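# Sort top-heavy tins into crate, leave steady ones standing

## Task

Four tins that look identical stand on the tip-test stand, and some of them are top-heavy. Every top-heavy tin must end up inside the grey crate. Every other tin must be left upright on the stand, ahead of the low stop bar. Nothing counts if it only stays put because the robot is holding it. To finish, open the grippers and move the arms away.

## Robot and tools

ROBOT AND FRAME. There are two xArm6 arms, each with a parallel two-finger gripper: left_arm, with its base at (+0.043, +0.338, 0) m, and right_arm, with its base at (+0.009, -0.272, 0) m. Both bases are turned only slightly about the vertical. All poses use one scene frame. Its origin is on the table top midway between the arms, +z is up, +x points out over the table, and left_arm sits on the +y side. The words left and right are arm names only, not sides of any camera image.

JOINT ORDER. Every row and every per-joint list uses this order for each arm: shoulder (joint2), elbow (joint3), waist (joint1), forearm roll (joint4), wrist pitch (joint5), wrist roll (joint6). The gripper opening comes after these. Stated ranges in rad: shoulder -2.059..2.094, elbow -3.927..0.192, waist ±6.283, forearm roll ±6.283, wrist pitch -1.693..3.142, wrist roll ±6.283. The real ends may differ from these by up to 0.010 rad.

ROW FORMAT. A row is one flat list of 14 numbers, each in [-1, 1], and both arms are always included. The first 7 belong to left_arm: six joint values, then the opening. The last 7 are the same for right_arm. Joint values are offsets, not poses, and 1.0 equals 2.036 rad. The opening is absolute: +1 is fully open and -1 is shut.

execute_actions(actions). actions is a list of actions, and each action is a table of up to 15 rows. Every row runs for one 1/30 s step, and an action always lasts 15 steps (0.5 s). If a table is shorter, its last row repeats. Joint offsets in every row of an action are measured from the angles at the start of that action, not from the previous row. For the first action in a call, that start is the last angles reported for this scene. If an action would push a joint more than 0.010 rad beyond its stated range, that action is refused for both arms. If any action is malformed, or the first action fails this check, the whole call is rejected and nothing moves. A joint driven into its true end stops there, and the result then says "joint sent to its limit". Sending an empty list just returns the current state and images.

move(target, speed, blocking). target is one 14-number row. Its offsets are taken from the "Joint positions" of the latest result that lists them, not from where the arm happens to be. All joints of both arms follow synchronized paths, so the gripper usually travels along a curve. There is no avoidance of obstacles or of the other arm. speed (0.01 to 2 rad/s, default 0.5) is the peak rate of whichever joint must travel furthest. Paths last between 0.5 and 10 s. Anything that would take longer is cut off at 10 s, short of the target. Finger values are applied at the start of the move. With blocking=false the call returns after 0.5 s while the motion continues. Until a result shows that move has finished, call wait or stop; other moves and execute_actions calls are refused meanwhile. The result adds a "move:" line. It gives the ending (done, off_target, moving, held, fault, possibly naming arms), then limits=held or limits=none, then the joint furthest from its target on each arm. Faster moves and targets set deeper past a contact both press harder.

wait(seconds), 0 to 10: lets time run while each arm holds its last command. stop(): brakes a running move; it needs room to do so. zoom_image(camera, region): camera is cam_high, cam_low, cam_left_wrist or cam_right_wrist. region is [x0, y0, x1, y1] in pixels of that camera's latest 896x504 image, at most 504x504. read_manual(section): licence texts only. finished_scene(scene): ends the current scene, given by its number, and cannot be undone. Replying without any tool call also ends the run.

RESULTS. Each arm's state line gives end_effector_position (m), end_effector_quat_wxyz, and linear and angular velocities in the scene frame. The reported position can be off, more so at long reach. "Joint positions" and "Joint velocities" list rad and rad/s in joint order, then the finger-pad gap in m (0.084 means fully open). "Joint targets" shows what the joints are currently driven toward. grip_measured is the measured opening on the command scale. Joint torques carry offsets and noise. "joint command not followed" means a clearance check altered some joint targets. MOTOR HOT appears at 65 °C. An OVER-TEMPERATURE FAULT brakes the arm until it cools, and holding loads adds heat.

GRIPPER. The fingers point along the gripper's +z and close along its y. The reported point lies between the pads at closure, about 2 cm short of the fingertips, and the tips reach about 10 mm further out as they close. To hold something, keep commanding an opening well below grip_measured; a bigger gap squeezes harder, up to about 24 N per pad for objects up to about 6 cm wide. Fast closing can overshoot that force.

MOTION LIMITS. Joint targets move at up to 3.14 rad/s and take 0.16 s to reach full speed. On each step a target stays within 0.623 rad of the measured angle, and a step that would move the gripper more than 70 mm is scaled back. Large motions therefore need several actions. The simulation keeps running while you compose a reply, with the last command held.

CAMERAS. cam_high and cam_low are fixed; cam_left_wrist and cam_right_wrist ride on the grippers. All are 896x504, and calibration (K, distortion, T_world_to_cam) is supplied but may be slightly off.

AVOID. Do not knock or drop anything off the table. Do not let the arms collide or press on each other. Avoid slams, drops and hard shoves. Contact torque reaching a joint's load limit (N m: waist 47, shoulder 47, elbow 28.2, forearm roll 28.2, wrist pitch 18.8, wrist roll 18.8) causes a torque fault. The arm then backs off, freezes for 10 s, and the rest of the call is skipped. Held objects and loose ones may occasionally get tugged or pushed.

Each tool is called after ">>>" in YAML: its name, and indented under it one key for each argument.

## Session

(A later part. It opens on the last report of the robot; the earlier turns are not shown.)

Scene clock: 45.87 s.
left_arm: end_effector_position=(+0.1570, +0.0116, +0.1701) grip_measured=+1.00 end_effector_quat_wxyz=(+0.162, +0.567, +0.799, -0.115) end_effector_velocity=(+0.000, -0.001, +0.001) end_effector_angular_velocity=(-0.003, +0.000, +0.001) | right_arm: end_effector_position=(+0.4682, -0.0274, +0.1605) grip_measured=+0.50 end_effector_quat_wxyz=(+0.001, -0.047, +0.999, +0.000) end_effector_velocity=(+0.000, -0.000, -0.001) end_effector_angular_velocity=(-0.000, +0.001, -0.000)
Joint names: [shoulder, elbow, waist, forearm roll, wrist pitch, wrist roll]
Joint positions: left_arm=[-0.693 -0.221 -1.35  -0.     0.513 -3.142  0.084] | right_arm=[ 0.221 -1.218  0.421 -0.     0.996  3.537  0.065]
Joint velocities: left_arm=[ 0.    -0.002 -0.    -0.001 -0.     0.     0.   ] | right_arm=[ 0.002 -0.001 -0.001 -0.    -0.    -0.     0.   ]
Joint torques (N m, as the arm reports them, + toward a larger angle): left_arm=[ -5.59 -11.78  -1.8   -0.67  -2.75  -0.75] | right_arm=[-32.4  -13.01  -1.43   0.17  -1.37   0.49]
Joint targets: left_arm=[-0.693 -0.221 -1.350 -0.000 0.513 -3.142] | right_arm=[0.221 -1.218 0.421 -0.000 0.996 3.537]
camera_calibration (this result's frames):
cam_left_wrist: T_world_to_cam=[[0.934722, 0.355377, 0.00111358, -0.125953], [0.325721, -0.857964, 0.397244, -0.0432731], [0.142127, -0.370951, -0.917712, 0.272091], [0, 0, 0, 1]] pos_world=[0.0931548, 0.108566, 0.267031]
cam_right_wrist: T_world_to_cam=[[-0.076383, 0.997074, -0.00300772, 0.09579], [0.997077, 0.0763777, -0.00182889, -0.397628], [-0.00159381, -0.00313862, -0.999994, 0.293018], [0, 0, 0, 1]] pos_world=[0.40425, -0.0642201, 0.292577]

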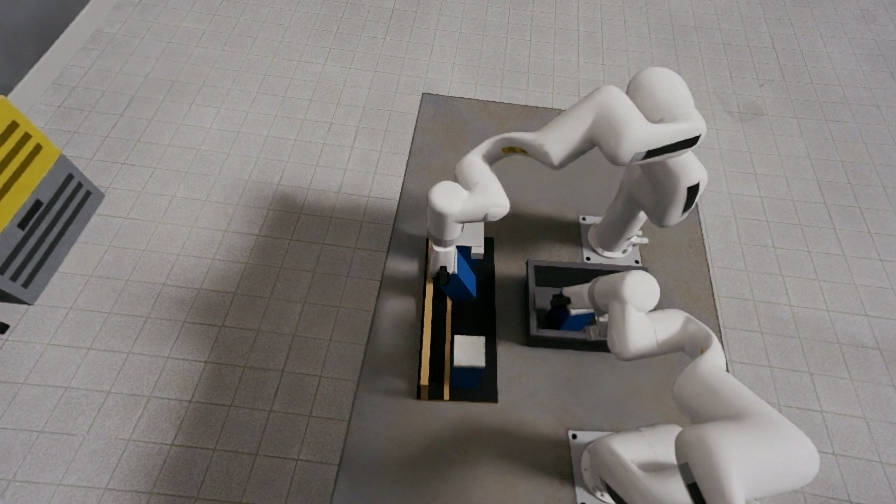

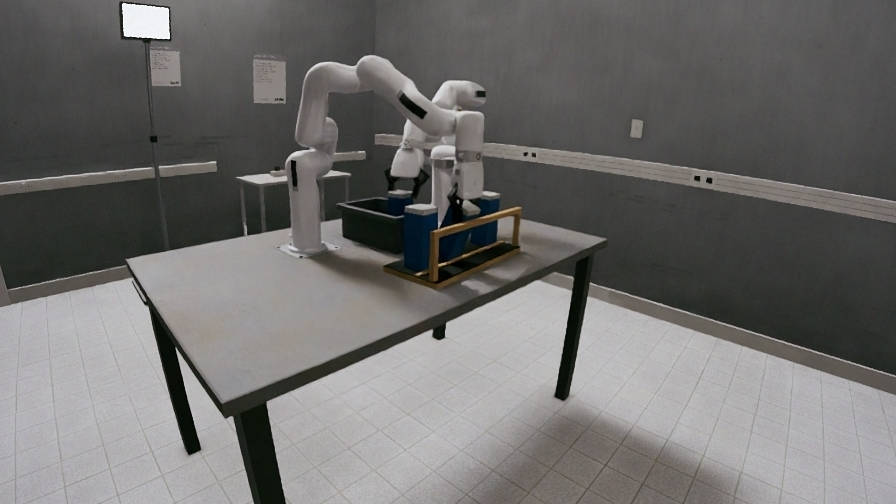

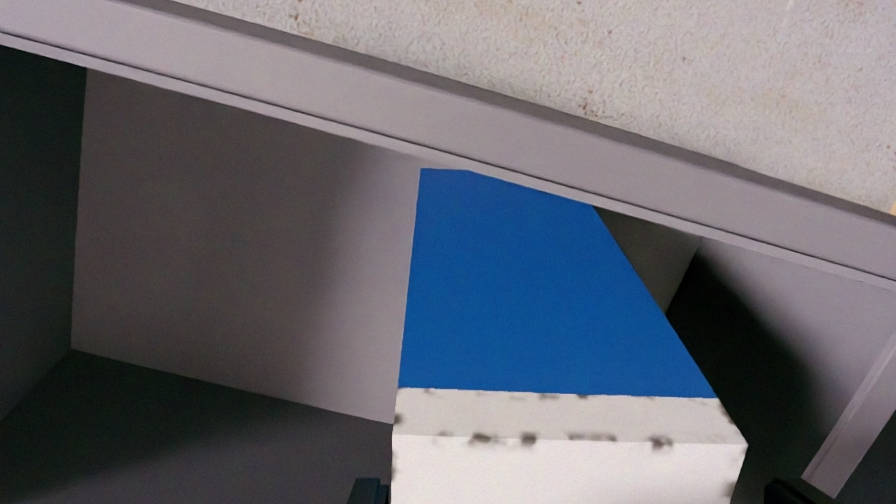

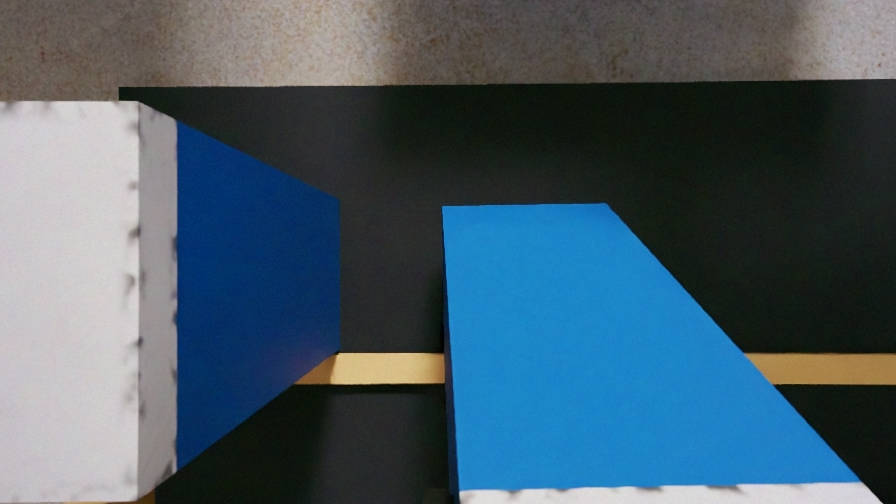

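>>> move:
  target: [-0.1089,-0.1319,0,0,0.2404,0,1,-0.0321,-0.2131,0,0,0.2457,0,-0.3]
  speed: 0.6

>>> move:
  target: [0,0,0.7,0,0,0,1,-0.6052,0.5587,0.4794,0,-0.1746,-0.1942,-0.3]
  speed: 0.8

Scene clock: 49.53 s.
left_arm: end_effector_position=(+0.1504, +0.0304, +0.3003) grip_measured=+1.00 end_effector_quat_wxyz=(+0.162, +0.567, +0.799, -0.115) end_effector_velocity=(+0.000, +0.000, +0.001) end_effector_angular_velocity=(-0.001, +0.000, +0.000) | right_arm: end_effector_position=(+0.4681, -0.0275, +0.3396) grip_measured=+0.49 end_effector_quat_wxyz=(-0.000, -0.047, +0.999, -0.000) end_effector_velocity=(-0.000, -0.000, +0.002) end_effector_angular_velocity=(-0.000, -0.002, +0.000)
Joint names: [shoulder, elbow, waist, forearm roll, wrist pitch, wrist roll]
Joint positions: left_arm=[-0.914 -0.489 -1.35  -0.     1.002 -3.142  0.084] | right_arm=[ 0.156 -1.651  0.421 -0.     1.496  3.537  0.065]
Joint velocities: left_arm=[-0.002 -0.001  0.001 -0.001  0.002  0.     0.   ] | right_arm=[-0.002 -0.002 -0.    -0.001  0.002 -0.001 -0.   ]
Joint torques (N m, as the arm reports them, + toward a larger angle): left_arm=[ -2.81 -12.72  -1.58  -0.43  -2.82  -0.78] | right_arm=[-35.06 -14.9   -2.24  -0.49  -1.43   0.49]
Joint targets: left_arm=[-0.914 -0.489 -1.350 -0.000 1.002 -3.142] | right_arm=[0.156 -1.652 0.421 -0.000 1.496 3.537]
move: done; limits=none; left_arm: farthest joint: the shoulder, 0.001 radians from its target (0.222 radians at the start); right_arm: farthest joint: the shoulder, 0.001 radians from its target (0.066 radians at the start)
camera_calibration (this result's frames):
cam_left_wrist: T_world_to_cam=[[0.934763, 0.355269, 0.00105318, -0.126613], [0.325583, -0.857833, 0.397642, -0.0768606], [0.142173, -0.371358, -0.91754, 0.399435], [0, 0, 0, 1]] pos_world=[0.0865885, 0.127381, 0.397194]
cam_right_wrist: T_world_to_cam=[[-0.0762609, 0.997081, -0.00363017, 0.0965858], [0.997084, 0.0762497, -0.00314649, -0.396674], [-0.00286051, -0.00385954, -0.999988, 0.472737], [0, 0, 0, 1]] pos_world=[0.404235, -0.0642331, 0.471834]

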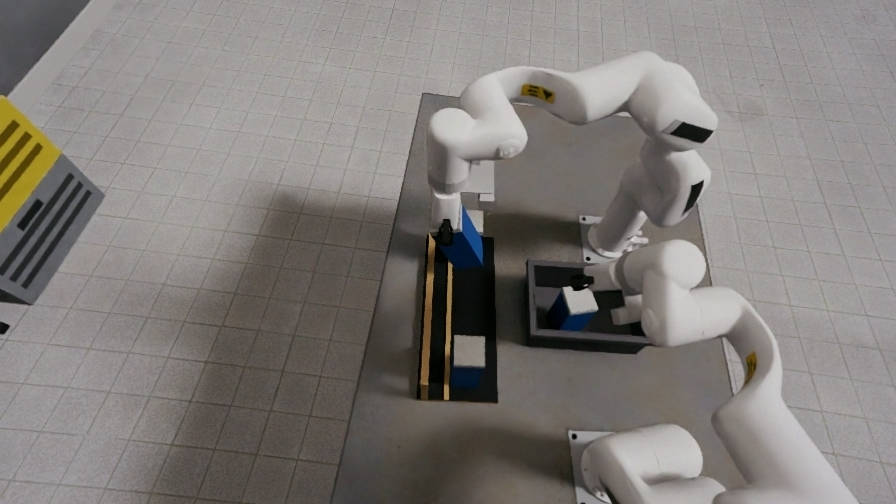

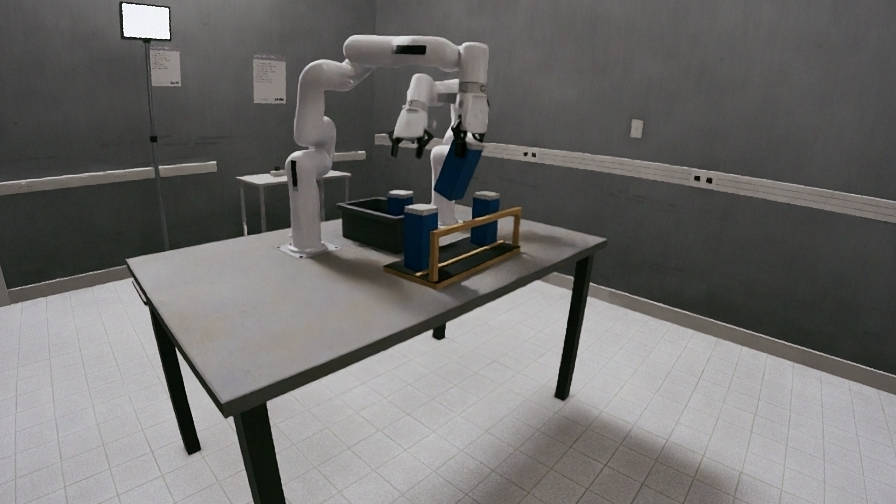

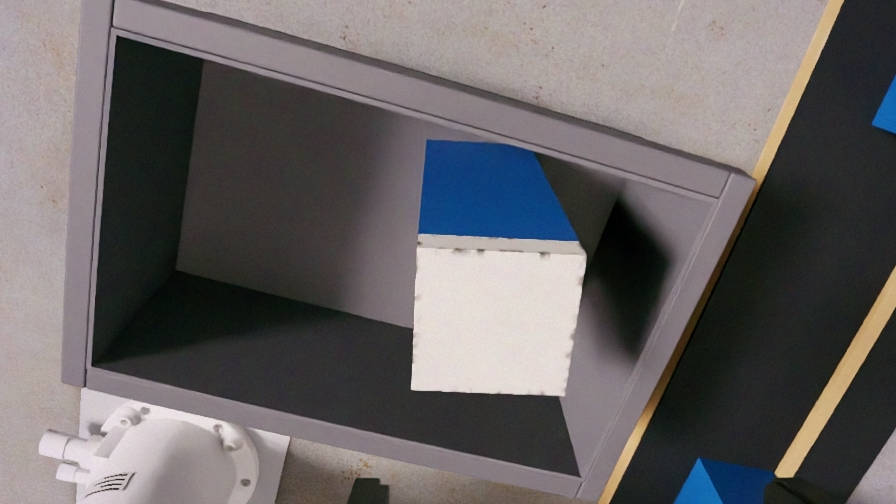

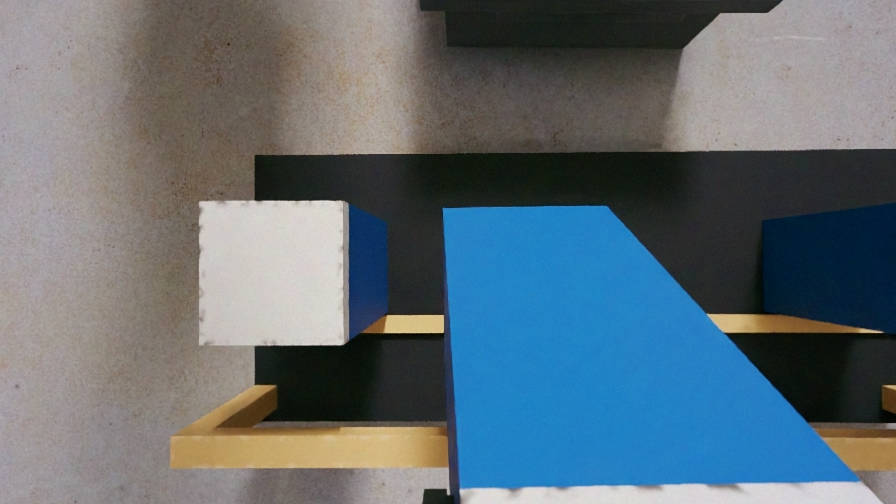

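Scene clock: 52.07 s.
left_arm: end_effector_position=(+0.3634, +0.3995, +0.3003) grip_measured=+1.00 end_effector_quat_wxyz=(+0.198, -0.093, +0.976, +0.019) end_effector_velocity=(-0.000, +0.001, +0.001) end_effector_angular_velocity=(+0.001, -0.001, +0.003) | right_arm: end_effector_position=(+0.0398, +0.0198, +0.3398) grip_measured=+0.49 end_effector_quat_wxyz=(+0.166, -0.652, +0.725, +0.149) end_effector_velocity=(-0.001, -0.000, +0.000) end_effector_angular_velocity=(+0.002, -0.001, +0.004)
Joint names: [shoulder, elbow, waist, forearm roll, wrist pitch, wrist roll]
Joint positions: left_arm=[-0.914 -0.489  0.075 -0.     1.002 -3.142  0.084] | right_arm=[-1.075 -0.514  1.397 -0.     1.14   3.142  0.065]
Joint velocities: left_arm=[-0.    -0.001  0.003  0.    -0.     0.     0.   ] | right_arm=[-0.004  0.002  0.003  0.     0.    -0.001 -0.   ]
Joint torques (N m, as the arm reports them, + toward a larger angle): left_arm=[ -2.84 -12.51  -2.    -0.73  -2.95  -0.83] | right_arm=[ -3.88 -15.58  -2.12  -0.61  -2.2    0.45]
Joint targets: left_arm=[-0.914 -0.489 0.075 -0.000 1.002 -3.142] | right_arm=[-1.076 -0.514 1.397 -0.000 1.140 3.142]
move: done; limits=none; left_arm: farthest joint: the waist, 0.000 radians from its target (1.425 radians at the start); right_arm: farthest joint: the shoulder, 0.001 radians from its target (1.232 radians at the start)
camera_calibration (this result's frames):
cam_left_wrist: T_world_to_cam=[[-0.215234, 0.976562, 0.00104248, -0.287131], [0.896127, 0.197081, 0.397637, -0.458377], [0.388112, 0.0865191, -0.917542, 0.233914], [0, 0, 0, 1]] pos_world=[0.258179, 0.3505, 0.397193]
cam_right_wrist: T_world_to_cam=[[-0.992412, 0.122862, 0.00486199, 0.0676491], [0.112897, 0.894826, 0.431903, -0.102149], [0.048714, 0.429175, -0.901907, 0.427941], [0, 0, 0, 1]] pos_world=[0.0578213, -0.100568, 0.429753]

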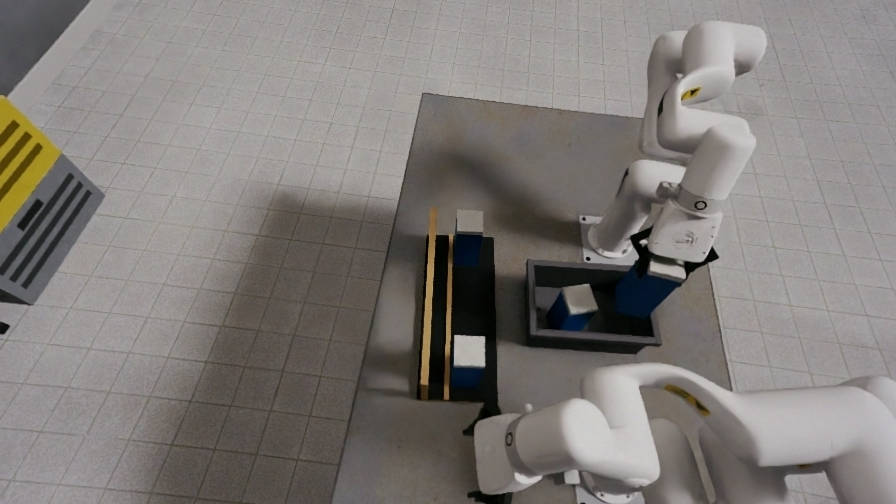

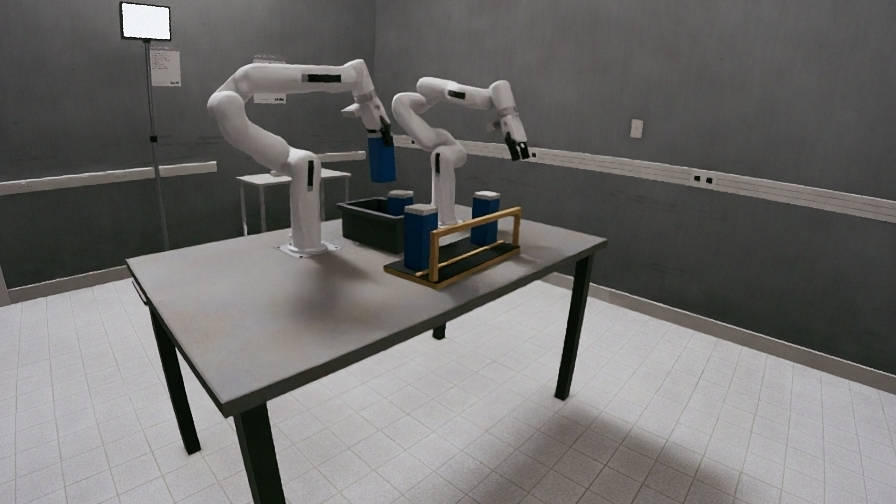

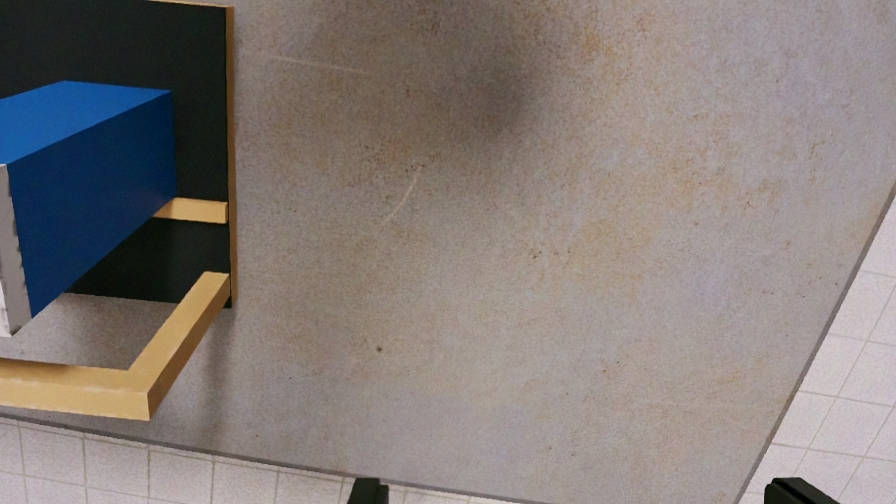

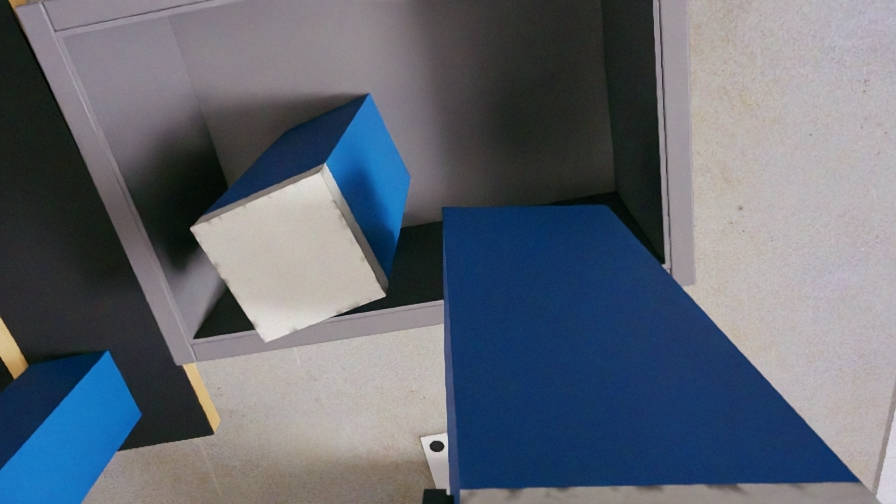

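>>> move:
  target: [0,0,0,0,0,0,1,-0.0542,0.2638,0,0,-0.1953,0,-0.3]
  speed: 0.4

Scene clock: 54.80 s.
left_arm: end_effector_position=(+0.3634, +0.3995, +0.3003) grip_measured=+1.00 end_effector_quat_wxyz=(+0.198, -0.093, +0.976, +0.019) end_effector_velocity=(+0.000, +0.000, -0.000) end_effector_angular_velocity=(-0.000, +0.000, +0.000) | right_arm: end_effector_position=(+0.0377, -0.0002, +0.1604) grip_measured=+0.49 end_effector_quat_wxyz=(+0.155, -0.654, +0.727, +0.140) end_effector_velocity=(-0.000, -0.000, -0.001) end_effector_angular_velocity=(-0.000, +0.001, -0.000)
Joint names: [shoulder, elbow, waist, forearm roll, wrist pitch, wrist roll]
Joint positions: left_arm=[-0.914 -0.489  0.075 -0.     1.002 -3.142  0.084] | right_arm=[-1.186  0.022  1.397 -0.     0.743  3.142  0.065]
Joint velocities: left_arm=[ 0. -0.  0. -0. -0.  0. -0.] | right_arm=[-0.     0.002  0.001  0.001 -0.001  0.    -0.   ]
Joint torques (N m, as the arm reports them, + toward a larger angle): left_arm=[ -2.98 -12.67  -2.06  -0.61  -2.81  -0.95] | right_arm=[ -2.76 -16.01  -2.13  -0.59  -2.19   0.41]
Joint targets: left_arm=[-0.914 -0.489 0.075 -0.000 1.002 -3.142] | right_arm=[-1.186 0.023 1.397 -0.000 0.743 3.142]
move: done; limits=none; left_arm: farthest joint: the waist, 0.000 radians from its target (0.000 radians at the start); right_arm: farthest joint: the elbow, 0.001 radians from its target (0.537 radians at the start)
camera_calibration (this result's frames):
cam_left_wrist: T_world_to_cam=[[-0.215234, 0.976562, 0.00104245, -0.287131], [0.896127, 0.197082, 0.397638, -0.458378], [0.388112, 0.0865193, -0.917542, 0.233914], [0, 0, 0, 1]] pos_world=[0.258179, 0.350501, 0.397193]
cam_right_wrist: T_world_to_cam=[[-0.992412, 0.122883, 0.00436121, 0.0689423], [0.114069, 0.906833, 0.405762, -0.0023569], [0.0459063, 0.40318, -0.913968, 0.276865], [0, 0, 0, 1]] pos_world=[0.0559781, -0.117961, 0.253702]

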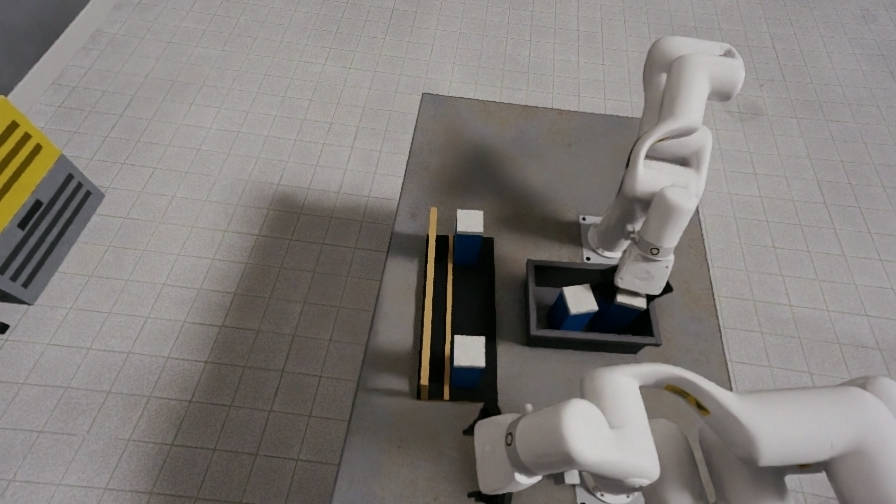

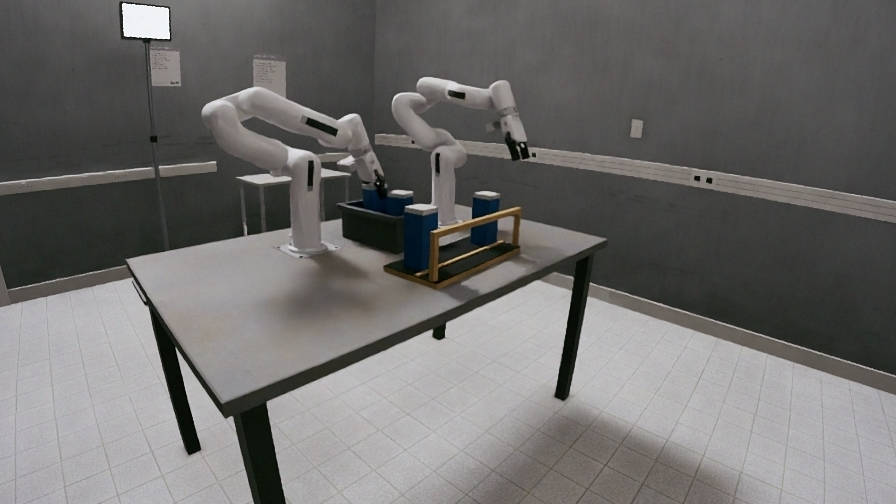

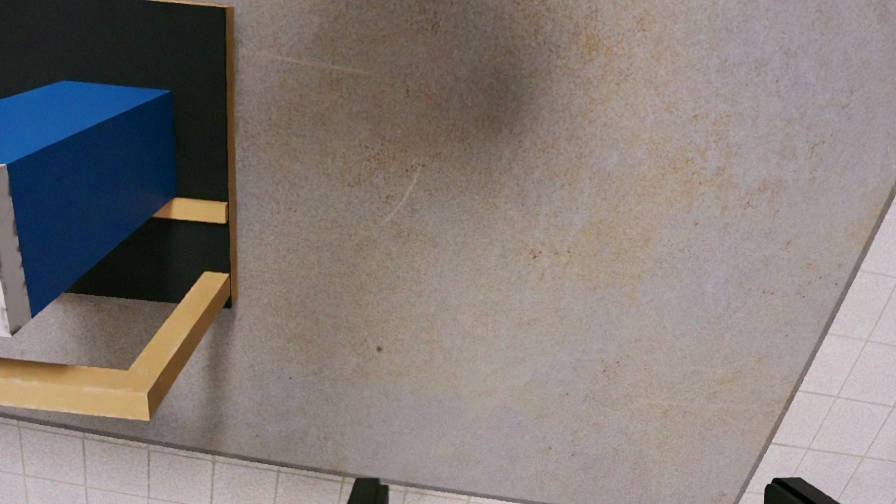

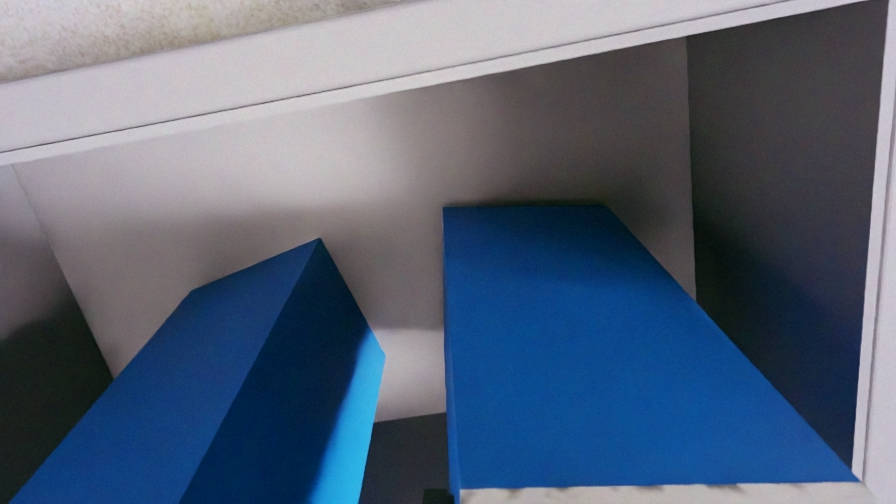

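>>> execute_actions:
  actions:
    - [[0,0,0,0,0,0,1,0,0,0,0,0,0,1]]

>>> move:
  target: [0,0,0,0,0,0,1,0.0542,-0.2638,0,0,0.1953,0,1]
  speed: 0.8

Scene clock: 55.57 s.
left_arm: end_effector_position=(+0.3634, +0.3995, +0.3003) grip_measured=+1.00 end_effector_quat_wxyz=(+0.198, -0.093, +0.976, +0.019) end_effector_velocity=(-0.000, +0.000, +0.000) end_effector_angular_velocity=(-0.000, -0.000, +0.001) | right_arm: end_effector_position=(+0.0377, -0.0001, +0.1605) grip_measured=+1.00 end_effector_quat_wxyz=(+0.155, -0.654, +0.727, +0.140) end_effector_velocity=(-0.000, +0.000, +0.000) end_effector_angular_velocity=(+0.000, +0.001, +0.001)
Joint names: [shoulder, elbow, waist, forearm roll, wrist pitch, wrist roll]
Joint positions: left_arm=[-0.914 -0.489  0.075 -0.     1.002 -3.142  0.084] | right_arm=[-1.186  0.022  1.397 -0.     0.743  3.142  0.084]
Joint velocities: left_arm=[-0.     0.     0.001  0.     0.    -0.001  0.   ] | right_arm=[ 0.    -0.     0.001  0.001 -0.001 -0.    -0.   ]
Joint torques (N m, as the arm reports them, + toward a larger angle): left_arm=[ -3.03 -12.73  -1.53  -0.7   -2.91  -0.76] | right_arm=[ -1.71 -14.44  -2.2   -0.67  -1.78   0.42]
Joint targets: left_arm=[-0.914 -0.489 0.075 -0.000 1.002 -3.142] | right_arm=[-1.186 0.022 1.397 -0.000 0.743 3.142]
camera_calibration (this result's frames):
cam_left_wrist: T_world_to_cam=[[-0.215234, 0.976562, 0.00104248, -0.287131], [0.896127, 0.197082, 0.397638, -0.458378], [0.388112, 0.0865194, -0.917542, 0.233914], [0, 0, 0, 1]] pos_world=[0.258179, 0.350501, 0.397193]
cam_right_wrist: T_world_to_cam=[[-0.992407, 0.122921, 0.00434435, 0.0689595], [0.114086, 0.906727, 0.405992, -0.00247891], [0.045966, 0.403405, -0.913866, 0.276907], [0, 0, 0, 1]] pos_world=[0.0559903, -0.117935, 0.253763]

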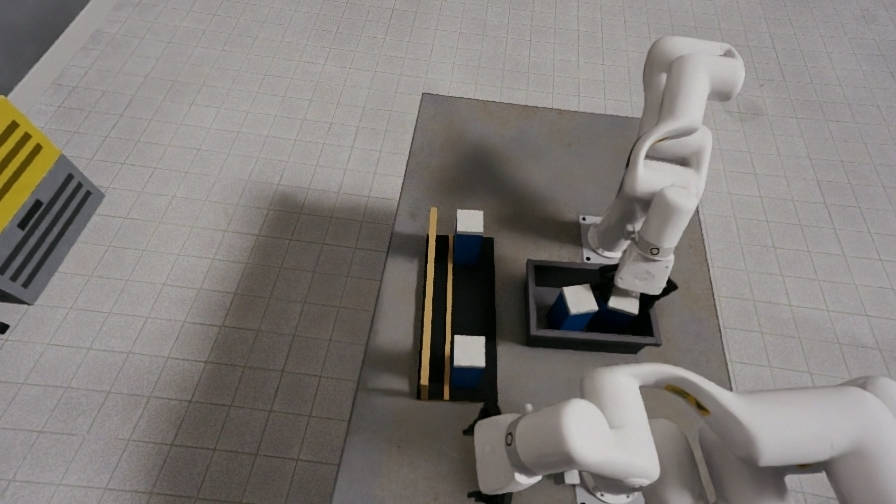

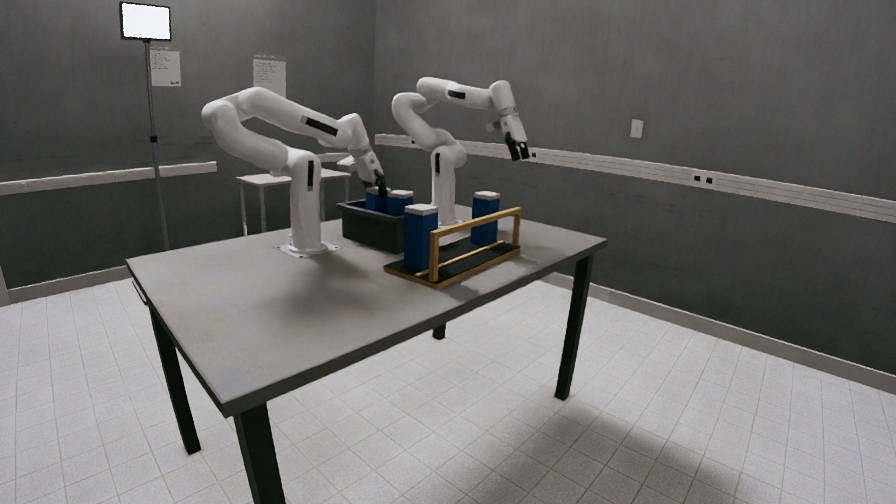

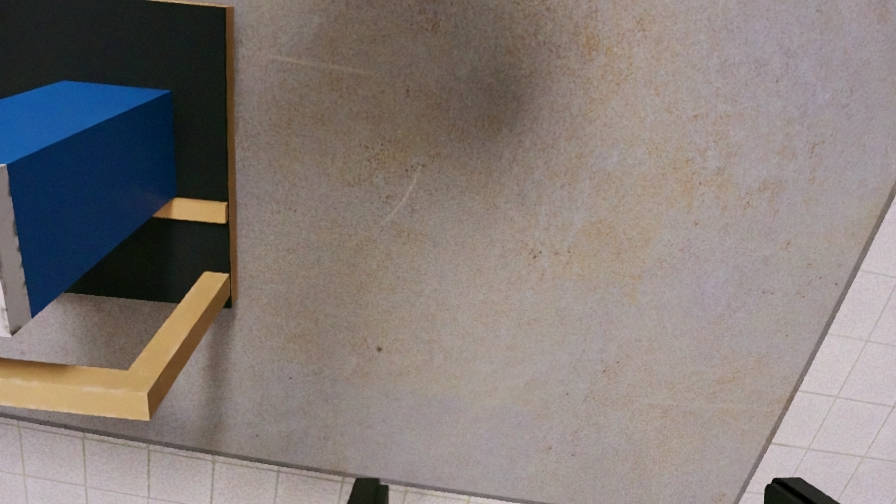

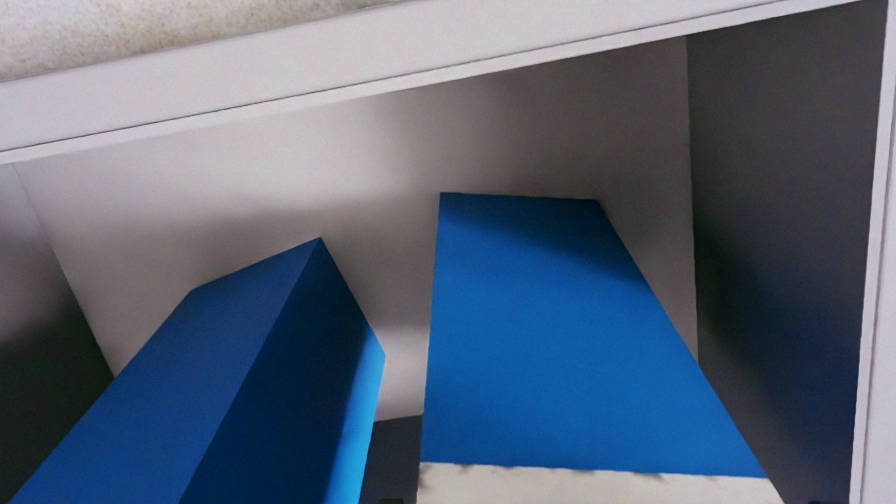

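Scene clock: 56.97 s.
left_arm: end_effector_position=(+0.3634, +0.3995, +0.3003) grip_measured=+1.00 end_effector_quat_wxyz=(+0.198, -0.093, +0.976, +0.019) end_effector_velocity=(-0.000, +0.000, +0.000) end_effector_angular_velocity=(+0.000, -0.001, +0.000) | right_arm: end_effector_position=(+0.0398, +0.0198, +0.3399) grip_measured=+1.00 end_effector_quat_wxyz=(+0.166, -0.652, +0.725, +0.149) end_effector_velocity=(+0.000, +0.000, +0.002) end_effector_angular_velocity=(+0.003, -0.001, -0.001)
Joint names: [shoulder, elbow, waist, forearm roll, wrist pitch, wrist roll]
Joint positions: left_arm=[-0.914 -0.489  0.075 -0.     1.002 -3.142  0.084] | right_arm=[-1.075 -0.514  1.397 -0.     1.14   3.142  0.084]
Joint velocities: left_arm=[-0.001 -0.001  0.     0.     0.001 -0.     0.   ] | right_arm=[-0.    -0.004  0.    -0.001  0.001  0.001 -0.   ]
Joint torques (N m, as the arm reports them, + toward a larger angle): left_arm=[ -3.02 -12.68  -1.52  -0.78  -2.86  -0.7 ] | right_arm=[ -2.76 -14.15  -2.06  -0.6   -1.77   0.43]
Joint targets: left_arm=[-0.914 -0.489 0.075 -0.000 1.002 -3.142] | right_arm=[-1.075 -0.515 1.397 -0.000 1.140 3.142]
move: done; limits=none; left_arm: farthest joint: the waist, 0.000 radians from its target (0.000 radians at the start); right_arm: farthest joint: the elbow, 0.001 radians from its target (0.537 radians at the start)
camera_calibration (this result's frames):
cam_left_wrist: T_world_to_cam=[[-0.215234, 0.976562, 0.00104248, -0.287131], [0.896127, 0.197082, 0.397638, -0.458378], [0.388112, 0.0865194, -0.917542, 0.233914], [0, 0, 0, 1]] pos_world=[0.258179, 0.350501, 0.397193]
cam_right_wrist: T_world_to_cam=[[-0.992406, 0.12291, 0.00484297, 0.0676722], [0.112922, 0.894738, 0.432079, -0.102249], [0.0487736, 0.429345, -0.901823, 0.427948], [0, 0, 0, 1]] pos_world=[0.057832, -0.100569, 0.429786]

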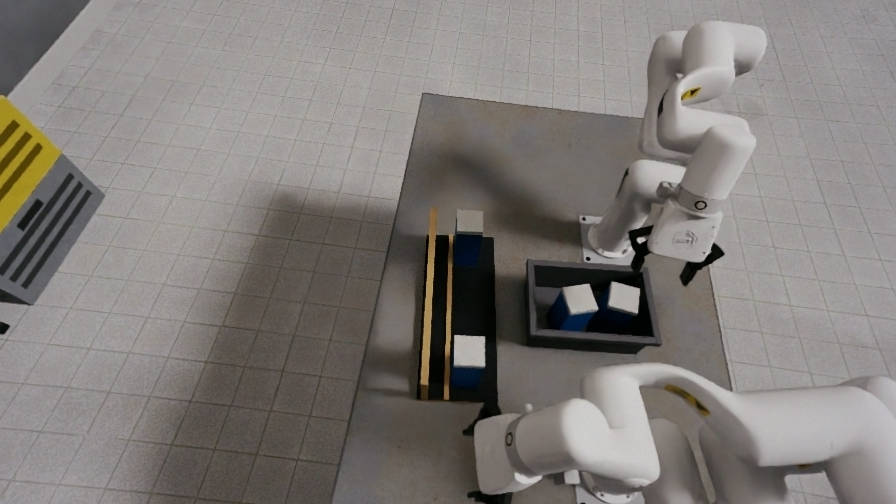

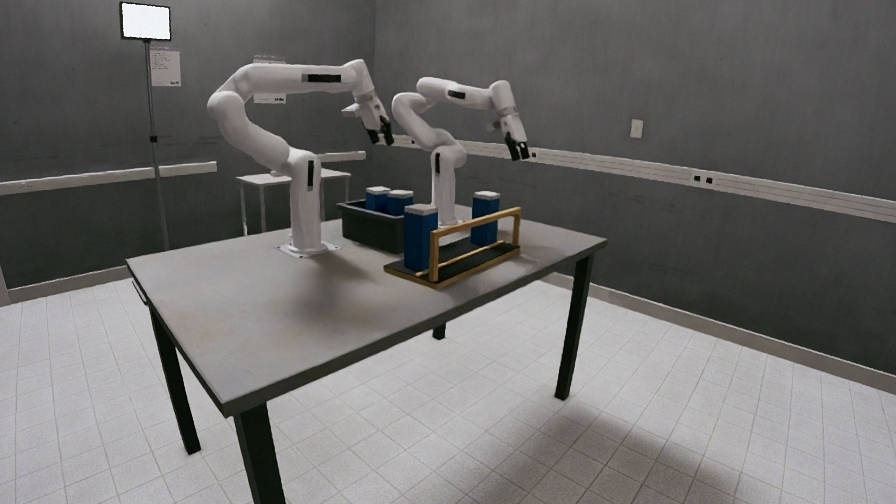

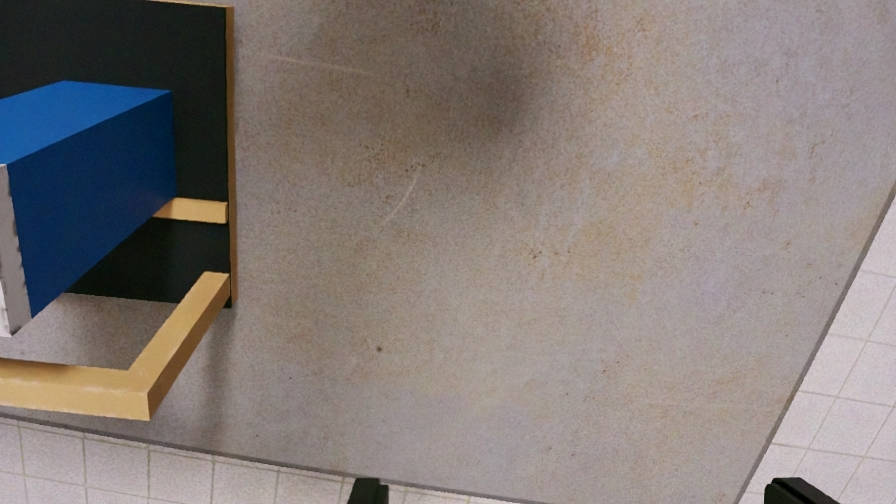

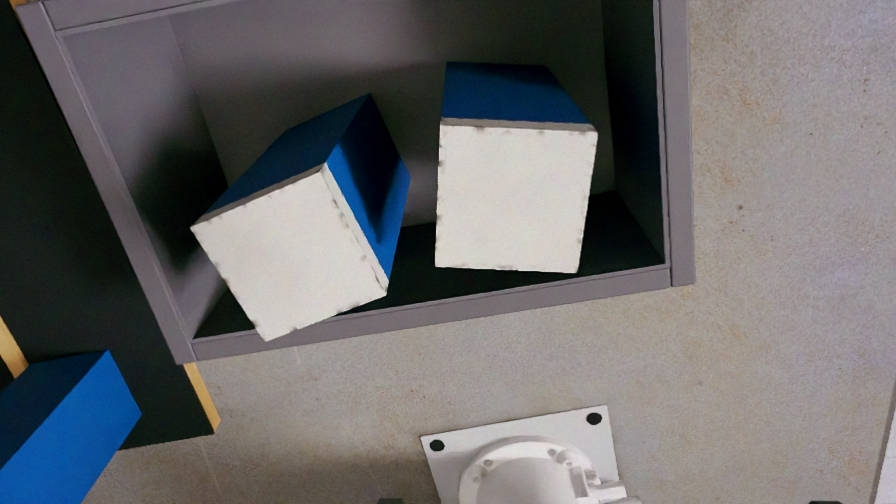

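>>> finished_scene:
  scene: 1

The scene is finished: the task was done.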